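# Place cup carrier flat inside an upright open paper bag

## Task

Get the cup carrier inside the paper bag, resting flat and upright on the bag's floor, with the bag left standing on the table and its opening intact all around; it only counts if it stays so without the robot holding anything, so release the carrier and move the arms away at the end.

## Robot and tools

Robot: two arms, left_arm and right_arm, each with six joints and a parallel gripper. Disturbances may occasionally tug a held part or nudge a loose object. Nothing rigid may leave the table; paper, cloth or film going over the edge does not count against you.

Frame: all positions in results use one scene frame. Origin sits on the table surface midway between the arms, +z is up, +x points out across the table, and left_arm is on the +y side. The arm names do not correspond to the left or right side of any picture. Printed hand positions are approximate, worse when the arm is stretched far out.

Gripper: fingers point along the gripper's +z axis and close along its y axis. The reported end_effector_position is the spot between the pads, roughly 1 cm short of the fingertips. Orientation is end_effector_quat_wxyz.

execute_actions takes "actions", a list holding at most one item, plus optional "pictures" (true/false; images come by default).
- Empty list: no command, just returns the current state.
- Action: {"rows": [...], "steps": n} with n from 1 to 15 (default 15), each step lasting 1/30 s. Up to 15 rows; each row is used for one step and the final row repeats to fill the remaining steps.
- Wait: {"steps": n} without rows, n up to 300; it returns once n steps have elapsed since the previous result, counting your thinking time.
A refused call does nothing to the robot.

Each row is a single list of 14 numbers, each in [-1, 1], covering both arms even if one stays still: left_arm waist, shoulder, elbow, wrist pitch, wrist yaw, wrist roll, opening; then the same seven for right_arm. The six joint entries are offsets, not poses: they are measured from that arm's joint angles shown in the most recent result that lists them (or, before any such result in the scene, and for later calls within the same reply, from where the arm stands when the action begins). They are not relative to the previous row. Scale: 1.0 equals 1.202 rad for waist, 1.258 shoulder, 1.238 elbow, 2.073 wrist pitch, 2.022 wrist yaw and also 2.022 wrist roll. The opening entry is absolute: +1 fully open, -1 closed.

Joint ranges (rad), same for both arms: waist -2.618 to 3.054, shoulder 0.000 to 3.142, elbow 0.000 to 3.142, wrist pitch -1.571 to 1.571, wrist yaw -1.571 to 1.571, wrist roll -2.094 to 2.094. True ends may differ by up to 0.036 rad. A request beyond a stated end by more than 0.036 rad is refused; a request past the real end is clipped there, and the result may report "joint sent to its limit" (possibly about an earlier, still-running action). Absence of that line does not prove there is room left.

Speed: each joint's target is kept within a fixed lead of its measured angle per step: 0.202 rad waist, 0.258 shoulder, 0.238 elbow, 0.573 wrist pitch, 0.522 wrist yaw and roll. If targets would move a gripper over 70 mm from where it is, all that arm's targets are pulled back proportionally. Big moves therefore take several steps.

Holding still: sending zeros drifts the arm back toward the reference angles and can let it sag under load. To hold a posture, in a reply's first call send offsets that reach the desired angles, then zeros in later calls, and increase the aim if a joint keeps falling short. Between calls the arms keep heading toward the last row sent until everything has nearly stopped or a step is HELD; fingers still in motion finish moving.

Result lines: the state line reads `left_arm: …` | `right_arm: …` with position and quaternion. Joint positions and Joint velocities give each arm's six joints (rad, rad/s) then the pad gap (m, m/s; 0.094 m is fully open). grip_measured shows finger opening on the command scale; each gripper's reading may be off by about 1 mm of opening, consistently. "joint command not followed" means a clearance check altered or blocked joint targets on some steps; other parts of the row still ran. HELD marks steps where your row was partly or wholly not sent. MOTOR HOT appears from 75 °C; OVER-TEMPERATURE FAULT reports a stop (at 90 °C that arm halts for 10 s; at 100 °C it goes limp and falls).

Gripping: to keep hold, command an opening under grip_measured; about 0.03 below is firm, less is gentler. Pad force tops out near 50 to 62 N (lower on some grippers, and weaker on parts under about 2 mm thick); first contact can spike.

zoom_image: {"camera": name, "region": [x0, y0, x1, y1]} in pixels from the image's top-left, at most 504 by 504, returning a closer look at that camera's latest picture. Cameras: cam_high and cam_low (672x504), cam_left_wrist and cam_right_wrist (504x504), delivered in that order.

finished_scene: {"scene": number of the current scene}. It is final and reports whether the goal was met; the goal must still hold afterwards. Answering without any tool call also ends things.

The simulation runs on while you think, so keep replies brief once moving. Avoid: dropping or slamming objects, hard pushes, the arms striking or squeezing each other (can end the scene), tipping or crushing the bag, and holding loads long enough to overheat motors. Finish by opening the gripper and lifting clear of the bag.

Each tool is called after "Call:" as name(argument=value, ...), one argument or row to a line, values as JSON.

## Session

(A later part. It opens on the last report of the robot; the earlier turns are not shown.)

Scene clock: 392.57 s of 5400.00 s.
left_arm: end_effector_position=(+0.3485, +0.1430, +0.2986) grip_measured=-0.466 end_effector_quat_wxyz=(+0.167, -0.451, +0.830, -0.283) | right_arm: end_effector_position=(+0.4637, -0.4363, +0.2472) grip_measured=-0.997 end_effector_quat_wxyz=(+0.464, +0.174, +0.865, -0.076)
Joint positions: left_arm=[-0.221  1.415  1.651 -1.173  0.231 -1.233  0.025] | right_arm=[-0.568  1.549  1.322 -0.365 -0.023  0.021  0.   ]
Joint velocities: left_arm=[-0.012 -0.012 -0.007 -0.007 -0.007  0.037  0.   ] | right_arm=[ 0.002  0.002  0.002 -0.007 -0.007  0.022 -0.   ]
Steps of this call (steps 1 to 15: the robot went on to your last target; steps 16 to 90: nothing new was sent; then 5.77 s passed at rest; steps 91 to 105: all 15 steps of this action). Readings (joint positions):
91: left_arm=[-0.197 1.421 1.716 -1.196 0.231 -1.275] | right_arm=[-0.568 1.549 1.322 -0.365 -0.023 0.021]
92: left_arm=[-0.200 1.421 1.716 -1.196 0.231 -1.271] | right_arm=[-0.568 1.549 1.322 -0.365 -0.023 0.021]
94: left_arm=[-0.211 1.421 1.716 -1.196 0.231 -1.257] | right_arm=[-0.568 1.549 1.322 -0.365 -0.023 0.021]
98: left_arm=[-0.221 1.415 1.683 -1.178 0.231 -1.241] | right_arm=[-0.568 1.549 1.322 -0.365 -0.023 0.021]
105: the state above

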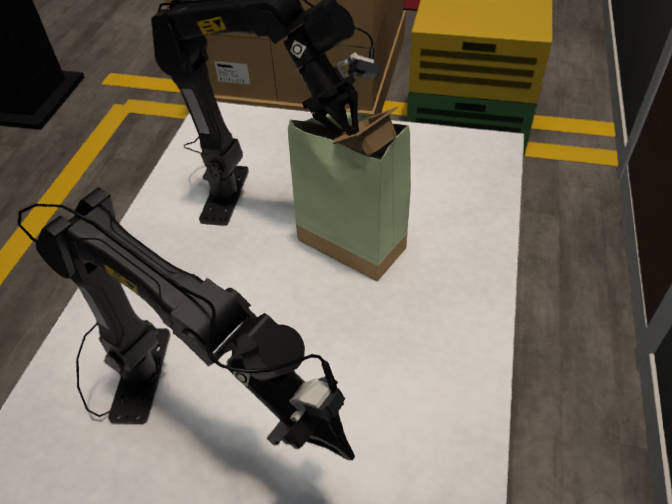

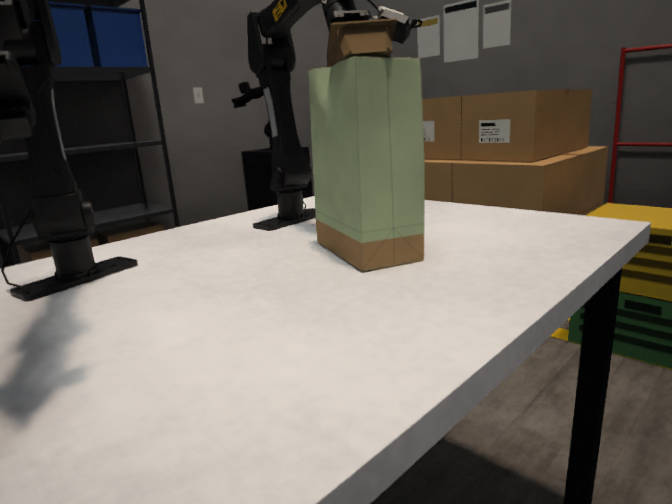

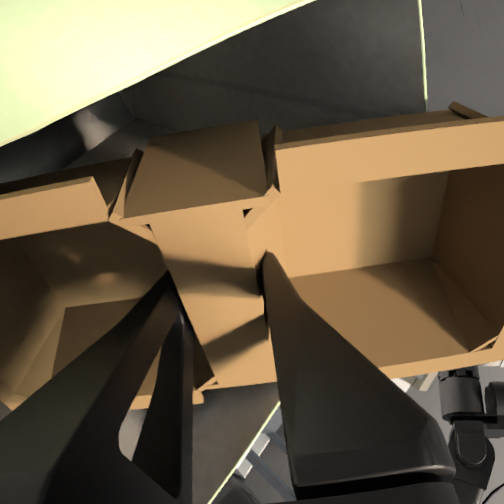

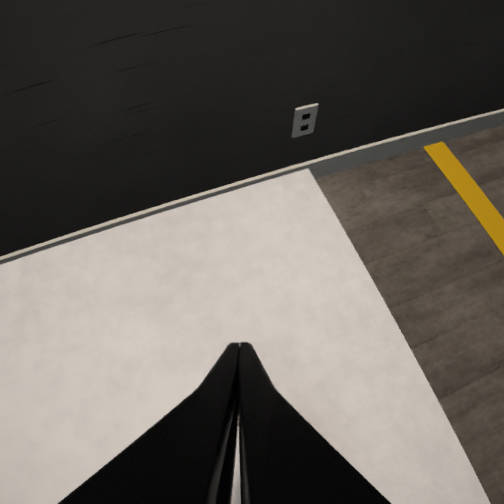

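Call:
execute_actions(
  actions=[
    {"rows":[[0,0,0.03,0,0,0,-0.48,0,0,0,0,0,0,-1],[0,0,0.06,0,0,0,-0.48,0,0,0,0,0,0,-1],[0,0,0.08,0,0,0,-0.48,0,0,0,0,0,0,-1],[0,0,0.09,0,-0.01,0,-0.48,0,0,0,0,0,0,-1],[0,0,0.09,0,-0.03,0,-0.48,0,0,0,0,0,0,-1],[0,0,0.09,0,-0.05,0,-0.48,0,0,0,0,0,0,-1],[0,0,0.09,0,-0.07,0,-0.48,0,0,0,0,0,0,-1]]},
  ],
)

Call:
zoom_image(
  camera="cam_high",
  region=[240,20,460,220],
)

Scene clock: 403.60 s of 5400.00 s.
left_arm: end_effector_position=(+0.3605, +0.1615, +0.3240) grip_measured=-0.466 end_effector_quat_wxyz=(+0.230, -0.461, +0.816, -0.263) | right_arm: end_effector_position=(+0.4637, -0.4363, +0.2472) grip_measured=-0.997 end_effector_quat_wxyz=(+0.464, +0.174, +0.865, -0.076)
Joint positions: left_arm=[-0.221  1.423  1.735 -1.176  0.116 -1.232  0.025] | right_arm=[-0.568  1.549  1.322 -0.365 -0.023  0.021  0.   ]
Joint velocities: left_arm=[ 0.002 -0.007 -0.002  0.007 -0.11  -0.007 -0.001] | right_arm=[-0.027 -0.007  0.012 -0.007 -0.007  0.037  0.   ]
Steps of this call (steps 1 to 15: the robot went on to your last target; steps 16 to 90: nothing new was sent; then 7.53 s passed at rest; steps 91 to 105: all 15 steps of this action). Readings (joint positions):
91: left_arm=[-0.221 1.415 1.651 -1.171 0.231 -1.232] | right_arm=[-0.568 1.549 1.322 -0.365 -0.023 0.021]
92: left_arm=[-0.221 1.416 1.656 -1.175 0.231 -1.232] | right_arm=[-0.568 1.549 1.322 -0.365 -0.023 0.021]
94: left_arm=[-0.221 1.422 1.687 -1.182 0.229 -1.232] | right_arm=[-0.568 1.549 1.322 -0.365 -0.023 0.021]
98: left_arm=[-0.221 1.423 1.733 -1.178 0.173 -1.232] | right_arm=[-0.568 1.549 1.322 -0.365 -0.023 0.021]
105: the state above

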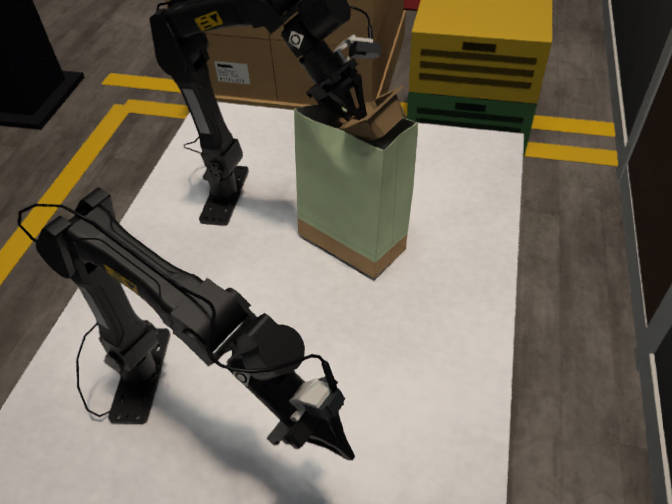

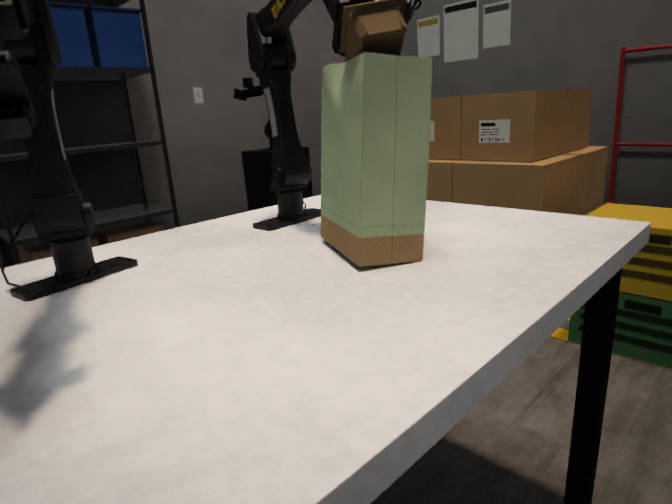

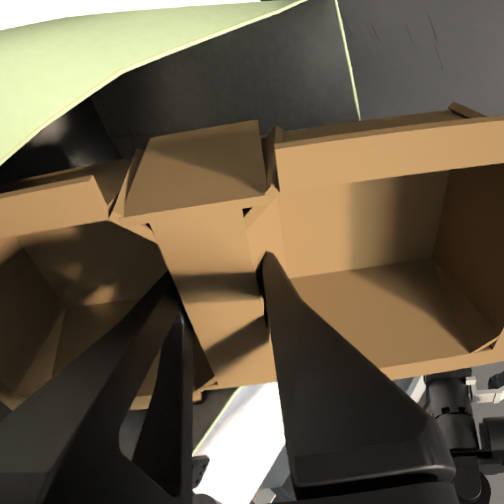

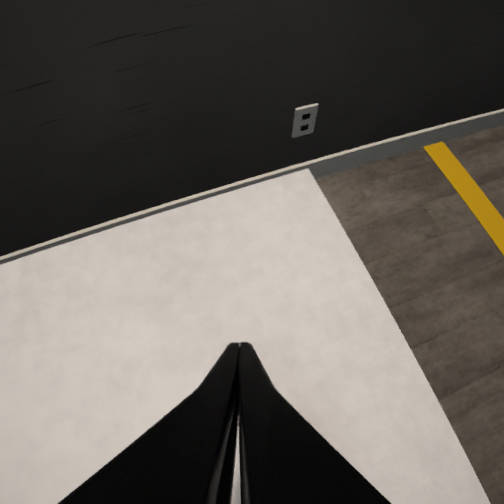

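Region (240, 20, 460, 220) of cam_high's 672x504 image, scaled by 2.291, with more detail than that image has; it fills the top 458 rows of this view, and the rest is white.

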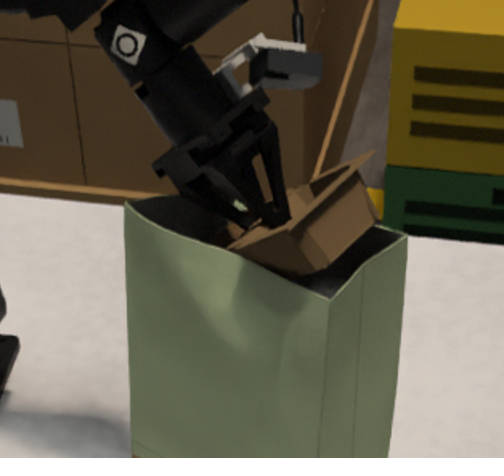

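Call:
execute_actions(
  actions=[
    {"rows":[[0,-0.01,-0.02,0,0,0,-0.48,0,0,0,0,0,0,-1],[0,-0.02,-0.04,0.005,0,0,-0.48,0,0,0,0,0,0,-1],[0,-0.02,-0.06,0.01,0,0,-0.48,0,0,0,0,0,0,-1],[0,-0.03,-0.08,0.01,0,0,-0.48,0,0,0,0,0,0,-1],[0,-0.03,-0.1,0.015,0,0,-0.48,0,0,0,0,0,0,-1]]},
  ],
)

Call:
zoom_image(
  camera="cam_high",
  region=[280,60,440,200],
)

Scene clock: 411.30 s of 5400.00 s.
left_arm: end_effector_position=(+0.3528, +0.1625, +0.2918) grip_measured=-0.466 end_effector_quat_wxyz=(+0.204, -0.468, +0.825, -0.243) | right_arm: end_effector_position=(+0.4637, -0.4363, +0.2472) grip_measured=-0.997 end_effector_quat_wxyz=(+0.464, +0.174, +0.865, -0.076)
Joint positions: left_arm=[-0.221  1.401  1.621 -1.153  0.117 -1.232  0.025] | right_arm=[-0.568  1.549  1.322 -0.365 -0.023  0.021  0.   ]
Joint velocities: left_arm=[ 0.002  0.022  0.002 -0.066  0.022 -0.007  0.001] | right_arm=[-0.007  0.007 -0.007 -0.037 -0.051 -0.022 -0.   ]
Steps of this call (steps 1 to 30: the robot went on to your last target; steps 31 to 90: nothing new was sent; then 4.20 s passed at rest; steps 91 to 105: all 15 steps of this action). Readings (joint positions):
91: left_arm=[-0.221 1.423 1.735 -1.176 0.104 -1.232] | right_arm=[-0.568 1.549 1.322 -0.365 -0.023 0.021]
92: left_arm=[-0.221 1.421 1.729 -1.173 0.106 -1.232] | right_arm=[-0.568 1.549 1.322 -0.365 -0.023 0.021]
94: left_arm=[-0.221 1.411 1.697 -1.162 0.109 -1.232] | right_arm=[-0.568 1.549 1.322 -0.365 -0.023 0.021]
98: left_arm=[-0.221 1.401 1.628 -1.158 0.113 -1.232] | right_arm=[-0.568 1.549 1.322 -0.365 -0.023 0.021]
105: the state above

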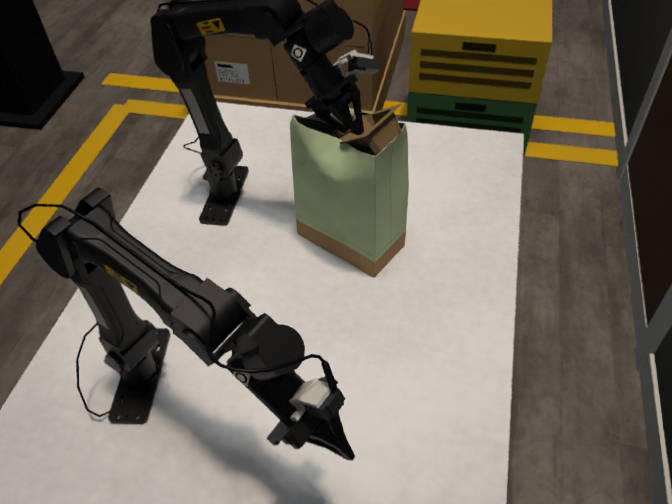

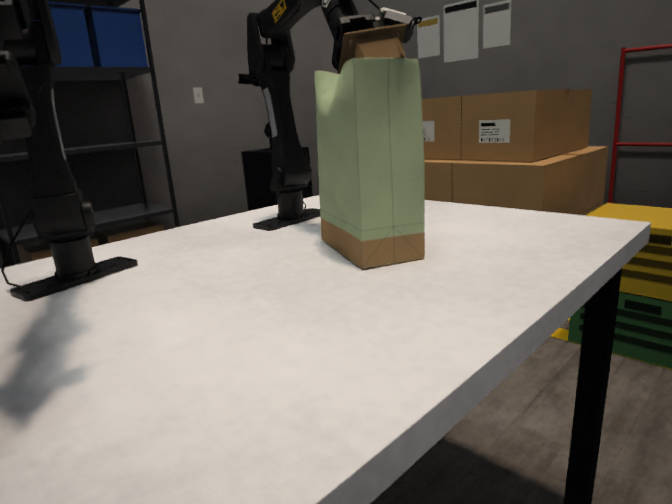

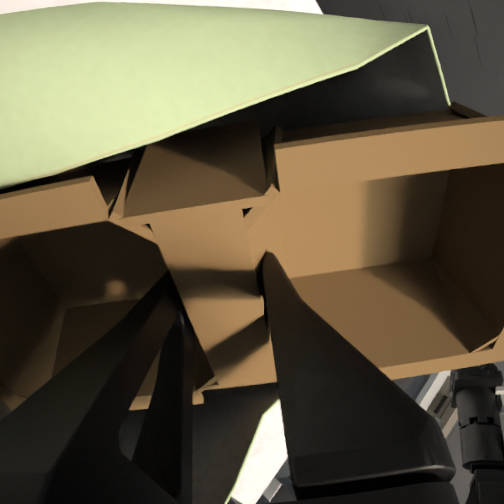

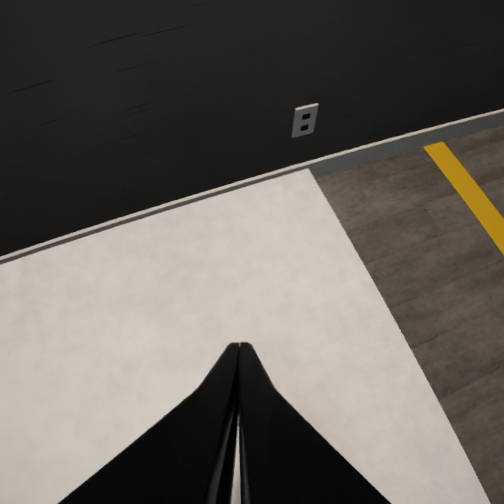

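Region (280, 60, 440, 200) of cam_high's 672x504 image, scaled by 3.150, with more detail than that image has; it fills the top 441 rows of this view, and the rest is white.

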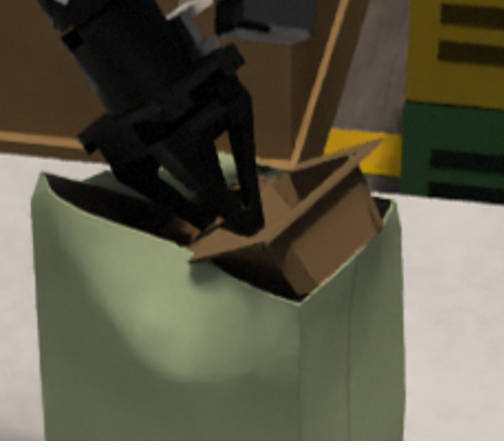

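Call:
execute_actions(
  actions=[
    {"rows":[[0,0,0.03,0,0,0,-0.48,0,0,0,0,0,0,-1],[0,0,0.05,0,0,0,-0.48,0,0,0,0,0,0,-1],[0,0,0.07,0,0,0,-0.48,0,0,0,0,0,0,-1],[0,0,0.07,0,0,-0.02,-0.48,0,0,0,0,0,0,-1],[0,0,0.07,0,0,-0.05,-0.48,0,0,0,0,0,0,-1],[0,0,0.07,0,0,-0.08,-0.48,0,0,0,0,0,0,-1],[0,0,0.07,0,0,-0.11,-0.48,0,0,0,0,0,0,-1]]},
  ],
)

Call:
zoom_image(
  camera="cam_high",
  region=[280,60,440,200],
)

Scene clock: 451.67 s of 5400.00 s.
left_arm: end_effector_position=(+0.3574, +0.1616, +0.3114) grip_measured=-0.466 end_effector_quat_wxyz=(+0.196, -0.540, +0.770, -0.279) | right_arm: end_effector_position=(+0.4637, -0.4363, +0.2472) grip_measured=-0.997 end_effector_quat_wxyz=(+0.464, +0.174, +0.865, -0.076)
Joint positions: left_arm=[-0.221  1.406  1.678 -1.156  0.118 -1.426  0.025] | right_arm=[-0.568  1.549  1.322 -0.365 -0.023  0.021  0.   ]
Joint velocities: left_arm=[-0.017  0.007 -0.017 -0.022 -0.022 -0.168 -0.   ] | right_arm=[-0.017  0.007  0.002 -0.022 -0.022 -0.007 -0.   ]
Steps of this call (steps 1 to 15: the robot went on to your last target; steps 16 to 90: nothing new was sent; then 36.87 s passed at rest; steps 91 to 105: all 15 steps of this action). Readings (joint positions):
91: left_arm=[-0.221 1.401 1.621 -1.153 0.117 -1.232] | right_arm=[-0.568 1.549 1.322 -0.365 -0.023 0.021]
92: left_arm=[-0.221 1.402 1.625 -1.155 0.118 -1.232] | right_arm=[-0.568 1.549 1.322 -0.365 -0.023 0.021]
94: left_arm=[-0.221 1.406 1.648 -1.159 0.118 -1.238] | right_arm=[-0.568 1.549 1.322 -0.365 -0.023 0.021]
98: left_arm=[-0.221 1.406 1.678 -1.156 0.118 -1.337] | right_arm=[-0.568 1.549 1.322 -0.365 -0.023 0.021]
105: the state above

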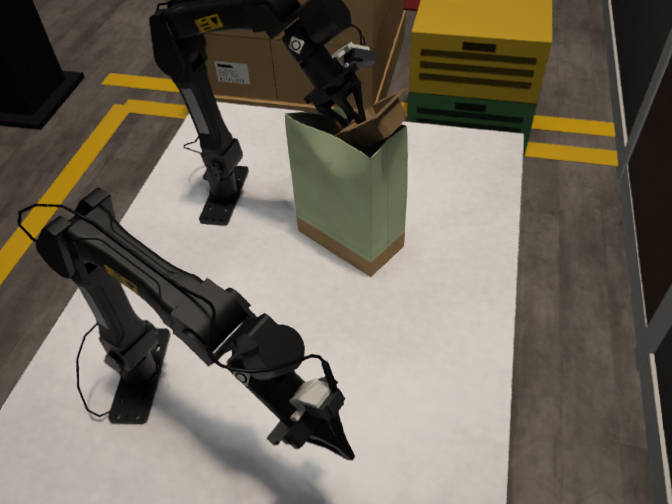

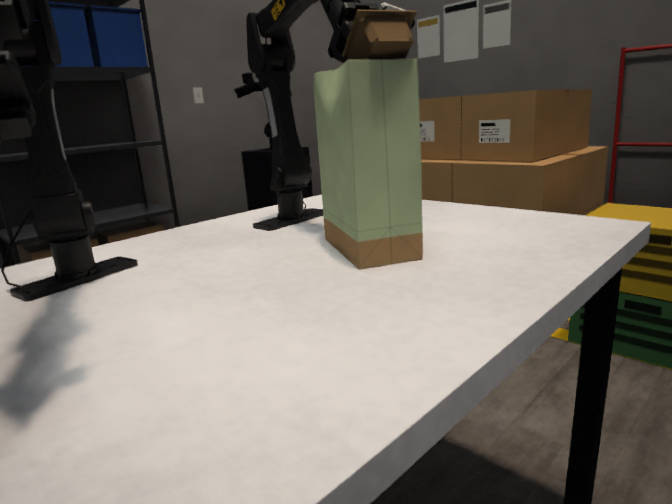

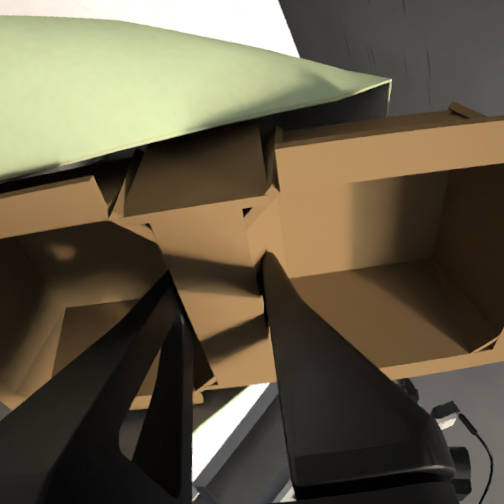

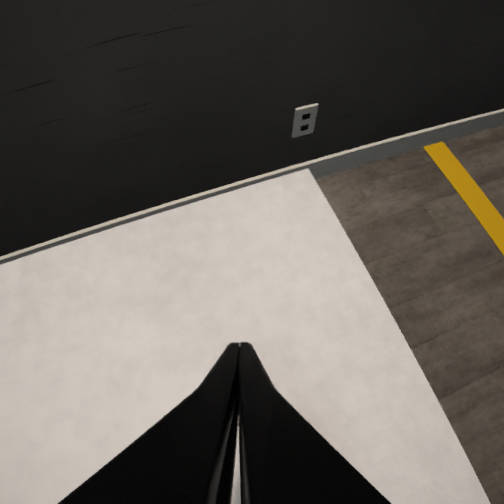

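Region (280, 60, 440, 200) of cam_high's 672x504 image, scaled by 3.150, with more detail than that image has; it fills the top 441 rows of this view, and the rest is white.

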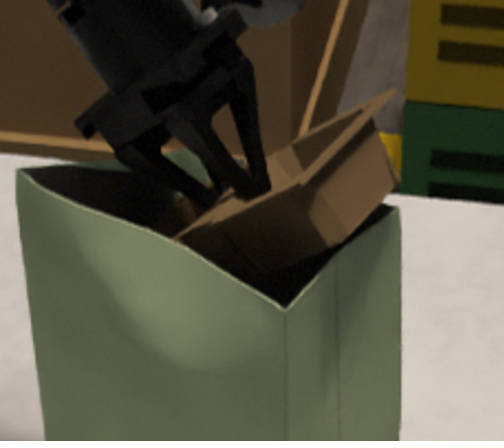

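Call:
execute_actions(
  actions=[
    {"rows":[[0,-0.01,-0.015,0,0,0,-0.48,0,0,0,0,0,0,-1],[0,-0.015,-0.03,0.005,0,0,-0.48,0,0,0,0,0,0,-1],[0,-0.02,-0.045,0.01,0,0,-0.48,0,0,0,0,0,0,-1],[0,-0.025,-0.06,0.015,0,0,-0.48,0,0,0,0,0,0,-1],[0,-0.03,-0.075,0.02,0,0,-0.48,0,0,0,0,0,0,-1],[0,-0.035,-0.09,0.025,0,0,-0.48,0,0,0,0,0,0,-1]]},
  ],
)

Call:
zoom_image(
  camera="cam_high",
  region=[280,60,440,200],
)

Scene clock: 463.40 s of 5400.00 s.
left_arm: end_effector_position=(+0.3513, +0.1626, +0.2831) grip_measured=-0.466 end_effector_quat_wxyz=(+0.175, -0.553, +0.772, -0.262) | right_arm: end_effector_position=(+0.4637, -0.4363, +0.2472) grip_measured=-0.997 end_effector_quat_wxyz=(+0.464, +0.174, +0.865, -0.076)
Joint positions: left_arm=[-0.221  1.387  1.574 -1.126  0.118 -1.443  0.025] | right_arm=[-0.568  1.549  1.322 -0.365 -0.023  0.021  0.   ]
Joint velocities: left_arm=[-0.017  0.007  0.002  0.022  0.051  0.037  0.   ] | right_arm=[-0.007 -0.007  0.002  0.007 -0.066 -0.022  0.   ]
Steps of this call (steps 1 to 30: the robot went on to your last target; steps 31 to 90: nothing new was sent; then 8.23 s passed at rest; steps 91 to 105: all 15 steps of this action). Readings (joint positions):
91: left_arm=[-0.221 1.406 1.678 -1.156 0.118 -1.450] | right_arm=[-0.568 1.549 1.322 -0.365 -0.023 0.021]
92: left_arm=[-0.221 1.406 1.675 -1.154 0.118 -1.449] | right_arm=[-0.568 1.549 1.322 -0.365 -0.023 0.021]
94: left_arm=[-0.221 1.399 1.652 -1.145 0.118 -1.447] | right_arm=[-0.568 1.549 1.322 -0.365 -0.023 0.021]
98: left_arm=[-0.221 1.387 1.587 -1.134 0.118 -1.445] | right_arm=[-0.568 1.549 1.322 -0.365 -0.023 0.021]
105: the state above

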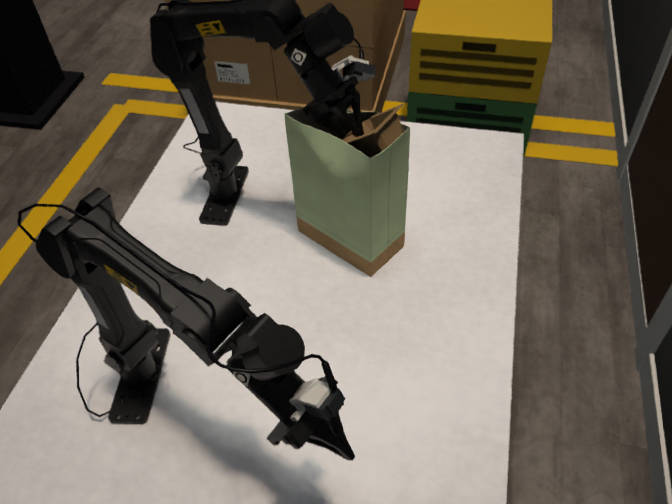

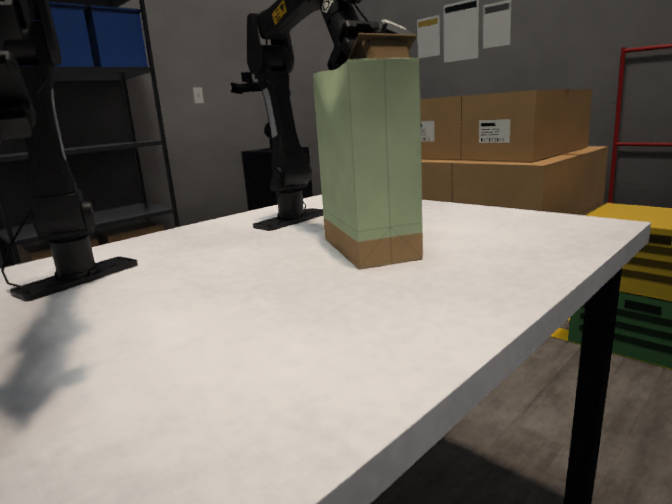

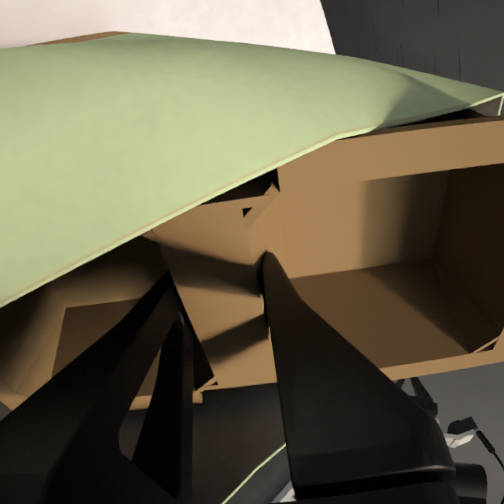

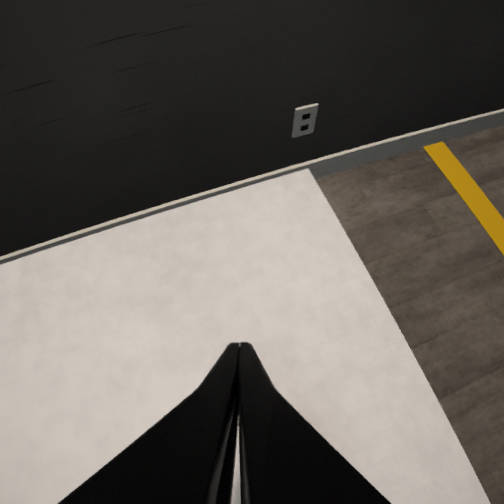

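Region (280, 60, 440, 200) of cam_high's 672x504 image, scaled by 3.150, with more detail than that image has; it fills the top 441 rows of this view, and the rest is white.

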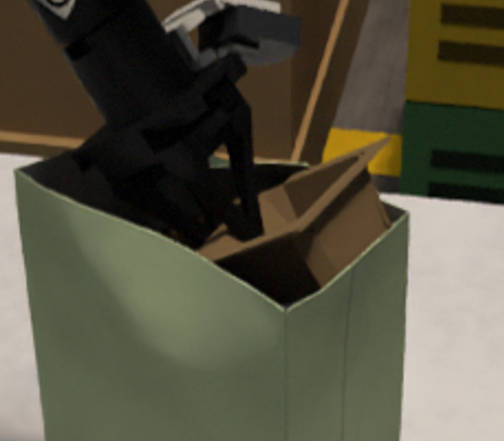

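Call:
execute_actions(
  actions=[
    {"rows":[[0,0,-0.015,0,0,0.01,-0.48,0,0,0,0,0,0,-1],[0,-0.01,-0.03,0.005,0,0.02,-0.48,0,0,0,0,0,0,-1],[0,-0.015,-0.045,0.01,0,0.03,-0.48,0,0,0,0,0,0,-1],[0,-0.02,-0.06,0.01,0,0.04,-0.48,0,0,0,0,0,0,-1],[0,-0.025,-0.075,0.015,0,0.04,-0.48,0,0,0,0,0,0,-1],[0,-0.03,-0.09,0.02,0,0.04,-0.48,0,0,0,0,0,0,-1]]},
  ],
)

Call:
zoom_image(
  camera="cam_high",
  region=[280,60,440,200],
)

Scene clock: 473.60 s of 5400.00 s.
left_arm: end_effector_position=(+0.3425, +0.1640, +0.2507) grip_measured=-0.466 end_effector_quat_wxyz=(+0.159, -0.536, +0.796, -0.233) | right_arm: end_effector_position=(+0.4637, -0.4363, +0.2472) grip_measured=-0.997 end_effector_quat_wxyz=(+0.464, +0.174, +0.865, -0.076)
Joint positions: left_arm=[-0.221  1.374  1.467 -1.103  0.118 -1.381  0.025] | right_arm=[-0.568  1.549  1.322 -0.365 -0.023  0.021  0.   ]
Joint velocities: left_arm=[-0.007 -0.002 -0.017 -0.007 -0.066 -0.022 -0.001] | right_arm=[ 0.012 -0.017  0.002  0.051 -0.037 -0.007  0.001]
Steps of this call (steps 1 to 15: the robot went on to your last target; steps 16 to 90: nothing new was sent; then 6.70 s passed at rest; steps 91 to 105: all 15 steps of this action). Readings (joint positions):
91: left_arm=[-0.221 1.387 1.574 -1.122 0.118 -1.442] | right_arm=[-0.568 1.549 1.322 -0.365 -0.023 0.021]
92: left_arm=[-0.221 1.387 1.570 -1.121 0.118 -1.438] | right_arm=[-0.568 1.549 1.322 -0.365 -0.023 0.021]
94: left_arm=[-0.221 1.383 1.549 -1.113 0.118 -1.421] | right_arm=[-0.568 1.549 1.322 -0.365 -0.023 0.021]
98: left_arm=[-0.221 1.374 1.481 -1.106 0.118 -1.396] | right_arm=[-0.568 1.549 1.322 -0.365 -0.023 0.021]
105: the state above

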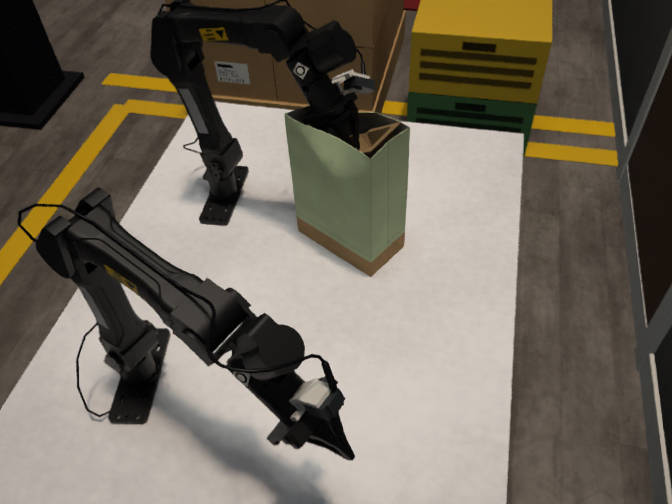

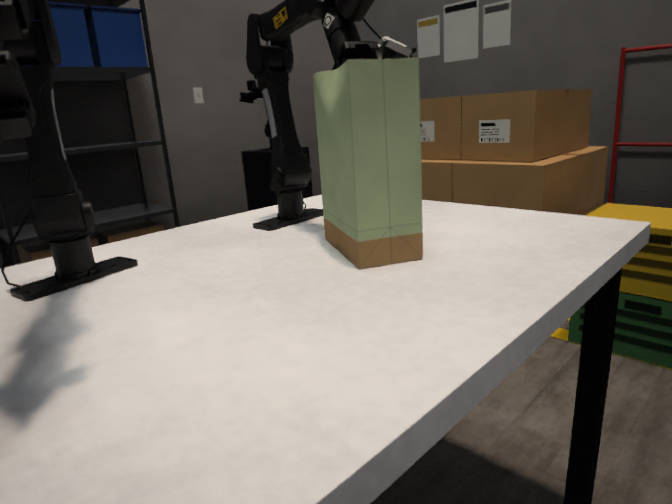

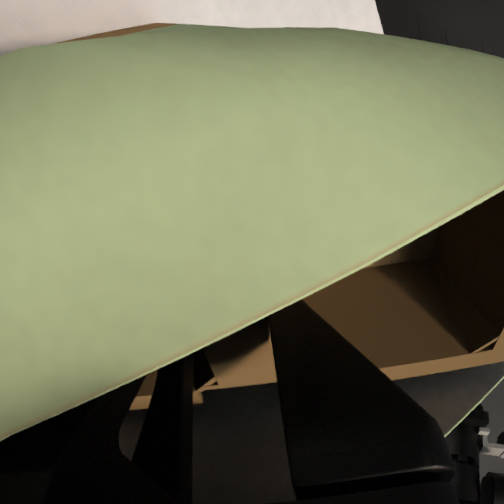

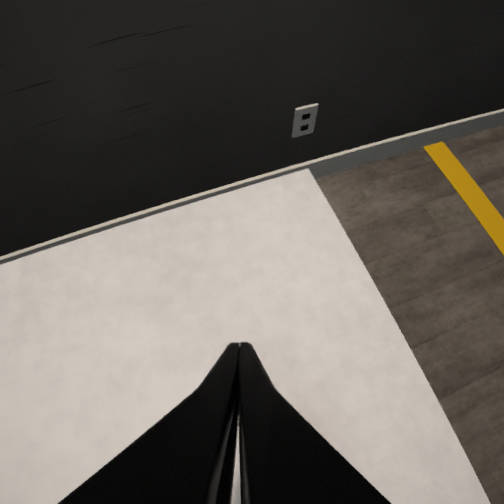

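Region (280, 60, 440, 200) of cam_high's 672x504 image, scaled by 3.150, with more detail than that image has; it fills the top 441 rows of this view, and the rest is white.

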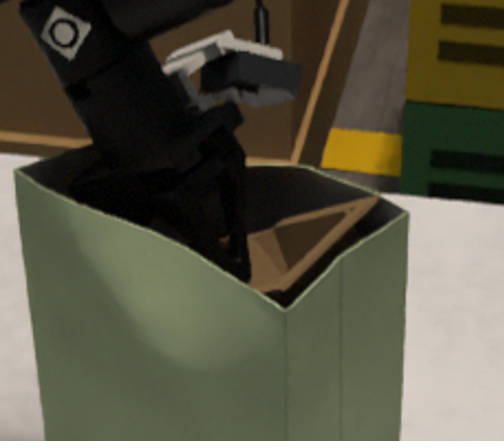

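Call:
execute_actions(
  actions=[
    {"rows":[[0,0.01,0.01,-0.01,0,0,-0.48,0,0,0,0,0,0,-1],[-0.005,0.03,0.02,-0.02,-0.005,0.005,-0.48,0,0,0,0,0,0,-1],[-0.01,0.05,0.04,-0.03,-0.01,0.01,-0.48,0,0,0,0,0,0,-1],[-0.015,0.07,0.05,-0.04,-0.015,0.015,-0.48,0,0,0,0,0,0,-1],[-0.02,0.09,0.07,-0.055,-0.02,0.02,-0.48,0,0,0,0,0,0,-1],[-0.025,0.11,0.08,-0.07,-0.025,0.025,-0.48,0,0,0,0,0,0,-1],[-0.03,0.13,0.095,-0.08,-0.03,0.03,-0.48,0,0,0,0,0,0,-1],[-0.03,0.15,0.11,-0.09,-0.03,0.03,-0.48,0,0,0,0,0,0,-1]]},
  ],
)

Call:
zoom_image(
  camera="cam_high",
  region=[260,40,440,290],
)

Scene clock: 491.63 s of 5400.00 s.
left_arm: end_effector_position=(+0.3428, +0.1613, +0.2003) grip_measured=-0.466 end_effector_quat_wxyz=(+0.078, -0.532, +0.833, -0.127) | right_arm: end_effector_position=(+0.4637, -0.4363, +0.2472) grip_measured=-0.997 end_effector_quat_wxyz=(+0.464, +0.174, +0.865, -0.076)
Joint positions: left_arm=[-0.251  1.581  1.562 -1.262  0.076 -1.338  0.025] | right_arm=[-0.568  1.549  1.322 -0.365 -0.023  0.021  0.   ]
Joint velocities: left_arm=[-0.002 -0.046  0.081 -0.139 -0.051  0.051 -0.001] | right_arm=[-0.007 -0.002 -0.002  0.037 -0.037 -0.007  0.   ]
Steps of this call (steps 1 to 15: the robot went on to your last target; steps 16 to 90: nothing new was sent; then 14.53 s passed at rest; steps 91 to 105: all 15 steps of this action). Readings (joint positions):
91: left_arm=[-0.221 1.374 1.467 -1.103 0.118 -1.378] | right_arm=[-0.568 1.549 1.322 -0.365 -0.023 0.021]
92: left_arm=[-0.221 1.378 1.467 -1.107 0.118 -1.378] | right_arm=[-0.568 1.549 1.322 -0.365 -0.023 0.021]
94: left_arm=[-0.224 1.402 1.481 -1.132 0.113 -1.376] | right_arm=[-0.568 1.549 1.322 -0.365 -0.023 0.021]
98: left_arm=[-0.243 1.508 1.544 -1.201 0.091 -1.356] | right_arm=[-0.568 1.549 1.322 -0.365 -0.023 0.021]
105: the state above

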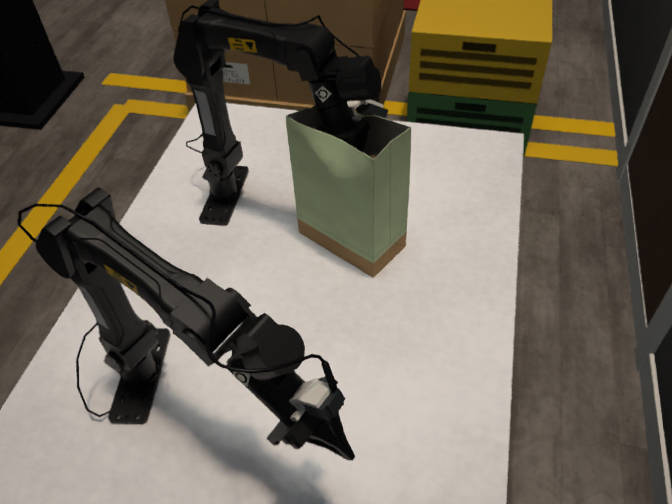

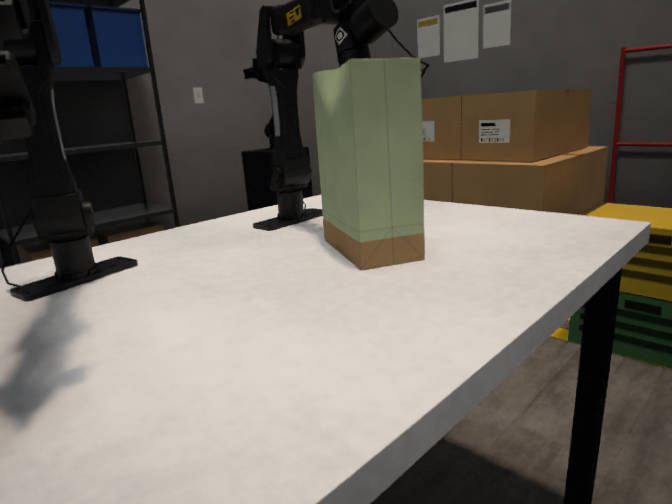

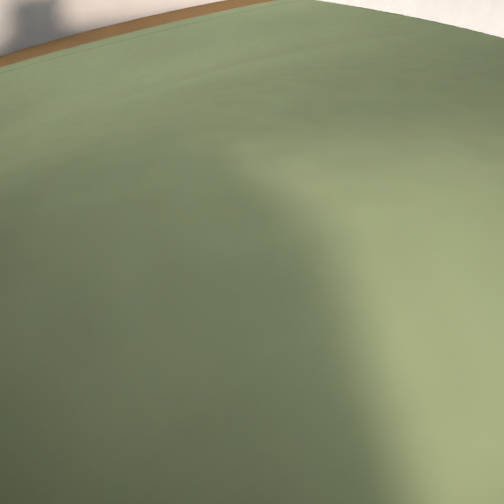

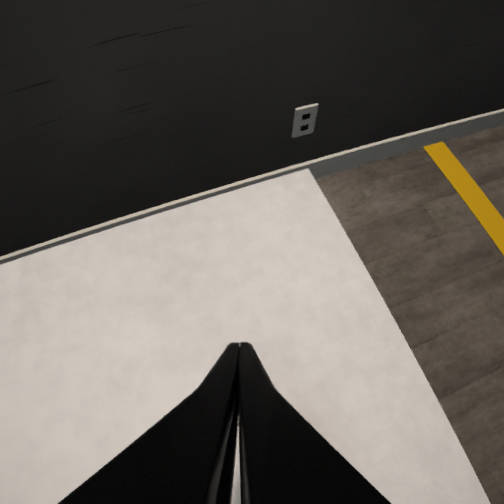

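Region (260, 40, 440, 290) of cam_high's 672x504 image, scaled by 2.016, with more detail than that image has; it fills the left 363 columns of this view, and the rest is white.

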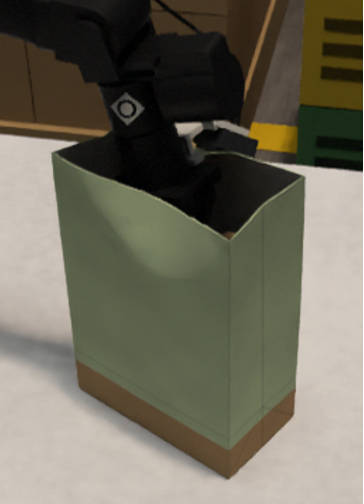

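Call:
execute_actions(
  actions=[
    {"rows":[[0,0.02,0.03,-0.01,0,0,-0.48,0,0,0,0,0,0,-1],[0,0.04,0.06,-0.03,-0.005,0.005,-0.48,0,0,0,0,0,0,-1],[-0.005,0.06,0.09,-0.045,-0.01,0.01,-0.48,0,0,0,0,0,0,-1],[-0.005,0.08,0.12,-0.06,-0.015,0.015,-0.48,0,0,0,0,0,0,-1],[-0.01,0.1,0.14,-0.075,-0.02,0.02,-0.48,0,0,0,0,0,0,-1],[-0.01,0.12,0.16,-0.09,-0.025,0.025,-0.48,0,0,0,0,0,0,-1],[-0.015,0.14,0.18,-0.105,-0.03,0.03,-0.48,0,0,0,0,0,0,-1],[-0.015,0.16,0.2,-0.115,-0.03,0.03,-0.48,0,0,0,0,0,0,-1]]},
  ],
)

Call:
zoom_image(
  camera="cam_high",
  region=[260,40,440,290],
)

Scene clock: 502.57 s of 5400.00 s.
left_arm: end_effector_position=(+0.3518, +0.1648, +0.1869) grip_measured=-0.466 end_effector_quat_wxyz=(+0.029, -0.517, +0.855, -0.045) | right_arm: end_effector_position=(+0.4637, -0.4363, +0.2472) grip_measured=-0.997 end_effector_quat_wxyz=(+0.464, +0.174, +0.865, -0.076)
Joint positions: left_arm=[-0.261  1.786  1.775 -1.456  0.026 -1.291  0.025] | right_arm=[-0.568  1.549  1.322 -0.365 -0.023  0.021  0.   ]
Joint velocities: left_arm=[ 0.002 -0.002  0.017 -0.11  -0.007  0.095  0.001] | right_arm=[ 0.002 -0.017  0.007 -0.037 -0.066 -0.066  0.   ]
Steps of this call (steps 1 to 30: the robot went on to your last target; steps 31 to 90: nothing new was sent; then 7.43 s passed at rest; steps 91 to 105: all 15 steps of this action). Readings (joint positions):
91: left_arm=[-0.251 1.583 1.568 -1.280 0.071 -1.334] | right_arm=[-0.568 1.549 1.322 -0.365 -0.023 0.021]
92: left_arm=[-0.251 1.590 1.575 -1.288 0.071 -1.334] | right_arm=[-0.568 1.549 1.322 -0.365 -0.023 0.021]
94: left_arm=[-0.251 1.628 1.622 -1.325 0.070 -1.332] | right_arm=[-0.568 1.549 1.322 -0.365 -0.023 0.021]
98: left_arm=[-0.256 1.731 1.740 -1.397 0.049 -1.312] | right_arm=[-0.568 1.549 1.322 -0.365 -0.023 0.021]
105: the state above

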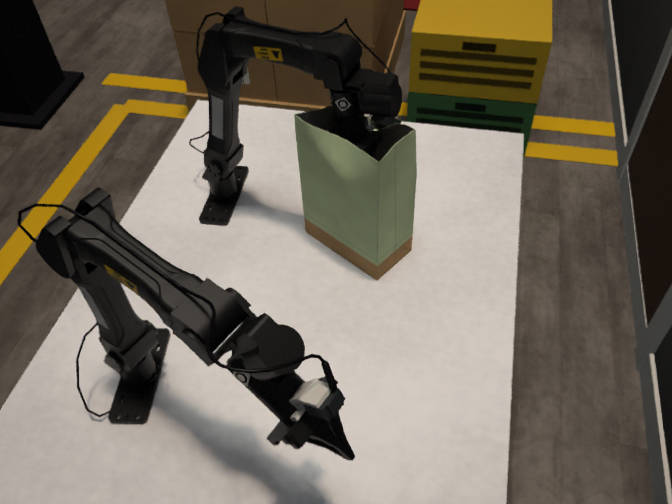

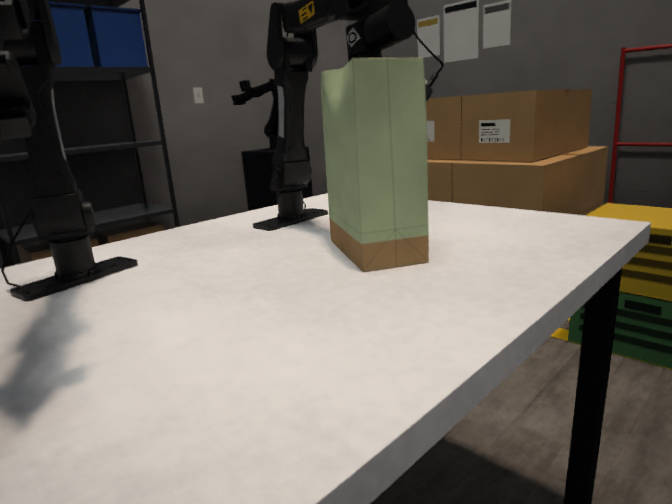

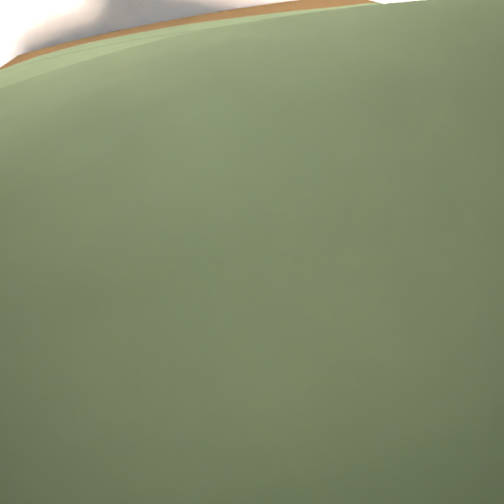

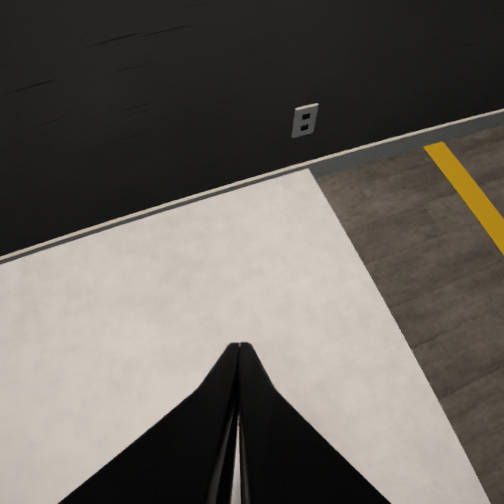

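Region (260, 40, 440, 290) of cam_high's 672x504 image, scaled by 2.016, with more detail than that image has; it fills the left 363 columns of this view, and the rest is white.

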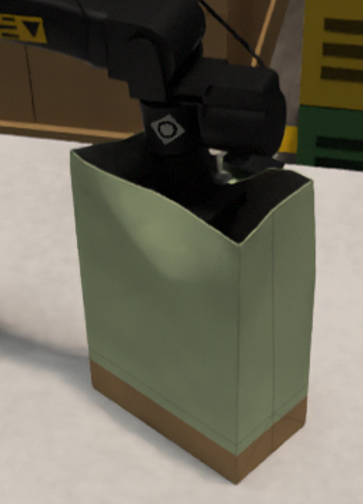

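Call:
execute_actions(
  actions=[
    {"rows":[[0,0,0.015,-0.02,0,0,-0.48,0,0,0,0,0,0,-1],[0,0,0.015,-0.02,0,0,-0.48,0,0,0,0,0,0,-1],[0,0,0.015,-0.02,0,0,-0.48,0,0,0,0,0,0,-1],[0,0,0.015,-0.02,0,0,-0.4,0,0,0,0,0,0,-1],[0,0,0.015,-0.02,0,0,-0.3,0,0,0,0,0,0,-1],[0,0,0.015,-0.02,0,0,-0.2,0,0,0,0,0,0,-1],[0,0,0.015,-0.02,0,0,-0.1,0,0,0,0,0,0,-1],[0,0,0.015,-0.02,0,0,0,0,0,0,0,0,0,-1]]},
  ],
  pictures=false,
)

Call:
execute_actions(
  actions=[
    {"rows":[[0,0,0.02,0,0,0,0,0,0,0,0,0,0,-1],[0,0,0.04,0,0,0,0,0,0,0,0,0,0,-1],[0,0,0.06,-0.01,0,0,0,0,0,0,0,0,0,-1],[0,0,0.08,-0.02,0,0,0,0,0,0,0,0,0,-1],[0,0,0.1,-0.03,0,0,0,0,0,0,0,0,0,-1],[0,0,0.12,-0.035,0,0,0,0,0,0,0,0,0,-1],[0,0,0.14,-0.035,0,0,0,0,0,0,0,0,0,-1],[0,-0.01,0.16,-0.035,0,0,0,0,0,0,0,0,0,-1],[0,-0.02,0.18,-0.035,0,0,0,0,0,0,0,0,0,-1],[0,-0.03,0.2,-0.035,0,0,0,0,0,0,0,0,0,-1],[0,-0.04,0.22,-0.035,0,0,0,0,0,0,0,0,0,-1],[0,-0.05,0.24,-0.035,0,0,0,0,0,0,0,0,0,-1],[0,-0.06,0.26,-0.035,0,0,0,0,0,0,0,0,0,-1]]},
  ],
)

Scene clock: 515.40 s of 5400.00 s.
left_arm: end_effector_position=(+0.3480, +0.1658, +0.1865) grip_measured=-0.002 end_effector_quat_wxyz=(+0.024, -0.516, +0.856, -0.039) | right_arm: end_effector_position=(+0.4637, -0.4363, +0.2472) grip_measured=-0.997 end_effector_quat_wxyz=(+0.464, +0.174, +0.865, -0.076)
Joint positions: left_arm=[-0.261  1.786  1.775 -1.471  0.025 -1.288  0.047] | right_arm=[-0.568  1.549  1.322 -0.365 -0.023  0.021  0.   ]
Joint velocities: left_arm=[ 0.007 -0.017 -0.007 -0.051 -0.007 -0.022  0.   ] | right_arm=[-0.002 -0.017 -0.002 -0.022  0.051  0.051  0.   ]
Steps of this call (steps 1 to 30: the robot went on to your last target; steps 31 to 90: nothing new was sent; then 9.33 s passed at rest; steps 91 to 105: all 15 steps of this action). Readings (joint positions):
91: left_arm=[-0.261 1.786 1.775 -1.466 0.025 -1.288] | right_arm=[-0.568 1.549 1.322 -0.365 -0.023 0.021]
92: left_arm=[-0.261 1.786 1.775 -1.466 0.025 -1.288] | right_arm=[-0.568 1.549 1.322 -0.365 -0.023 0.021]
94: left_arm=[-0.261 1.786 1.775 -1.466 0.025 -1.288] | right_arm=[-0.568 1.549 1.322 -0.365 -0.023 0.021]
98: left_arm=[-0.261 1.786 1.775 -1.468 0.025 -1.288] | right_arm=[-0.568 1.549 1.322 -0.365 -0.023 0.021]
105: the state above

Scene clock: 515.90 s of 5400.00 s.
left_arm: end_effector_position=(+0.3713, +0.1608, +0.2778) grip_measured=-0.002 end_effector_quat_wxyz=(+0.122, -0.506, +0.844, -0.130) | right_arm: end_effector_position=(+0.4637, -0.4363, +0.2472) grip_measured=-0.997 end_effector_quat_wxyz=(+0.464, +0.174, +0.865, -0.076)
Joint positions: left_arm=[-0.261  1.744  2.054 -1.522  0.026 -1.288  0.047] | right_arm=[-0.568  1.549  1.322 -0.365 -0.023  0.021  0.   ]
Joint velocities: left_arm=[-0.017 -0.427  0.383  0.022 -0.051  0.007  0.   ] | right_arm=[ 0.002  0.002 -0.002 -0.051 -0.022 -0.095  0.   ]
Steps of this call (steps 1 to 15: all 15 steps of this action). Readings (joint positions):
1: left_arm=[-0.261 1.786 1.775 -1.471 0.025 -1.288] | right_arm=[-0.568 1.549 1.322 -0.365 -0.023 0.021]
2: left_arm=[-0.261 1.786 1.778 -1.472 0.025 -1.288] | right_arm=[-0.568 1.549 1.322 -0.365 -0.023 0.021]
4: left_arm=[-0.261 1.789 1.801 -1.481 0.025 -1.288] | right_arm=[-0.568 1.549 1.322 -0.365 -0.023 0.021]
8: left_arm=[-0.261 1.792 1.894 -1.512 0.026 -1.288] | right_arm=[-0.568 1.549 1.322 -0.365 -0.023 0.021]
15: the state above

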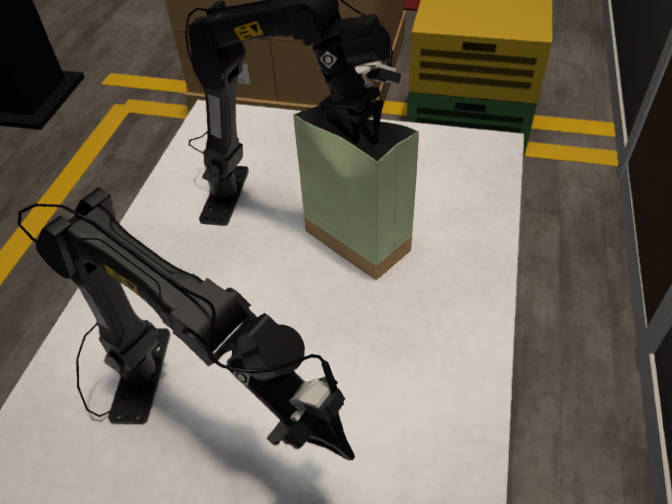

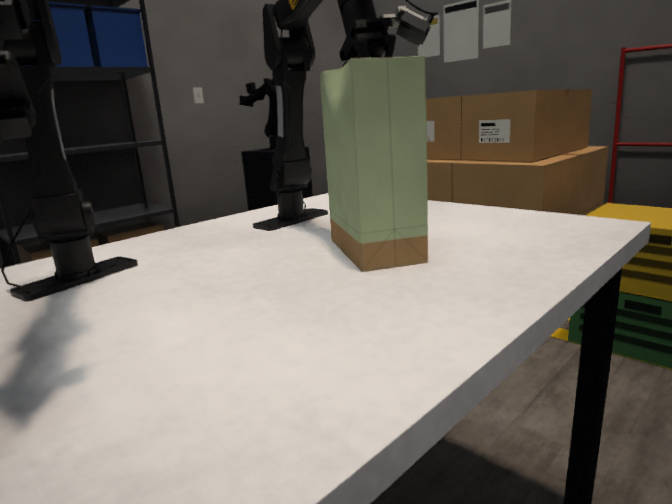

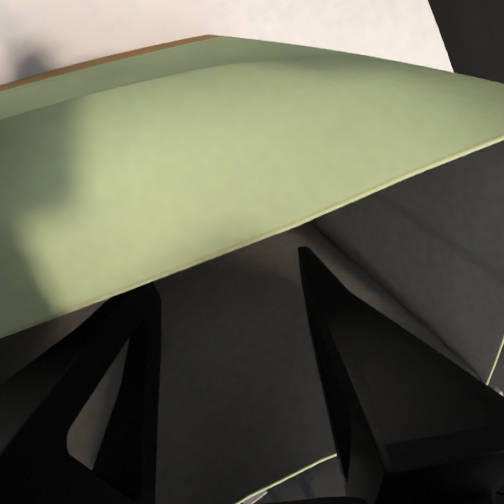

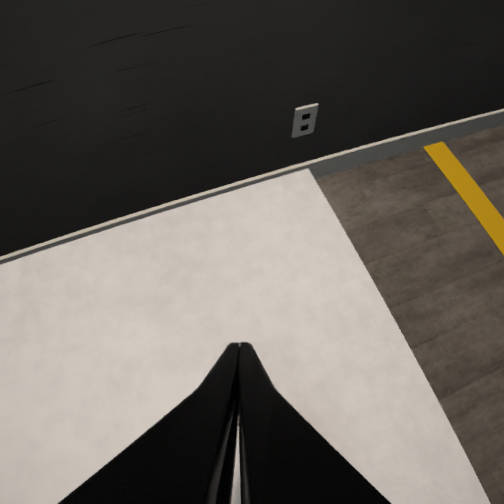

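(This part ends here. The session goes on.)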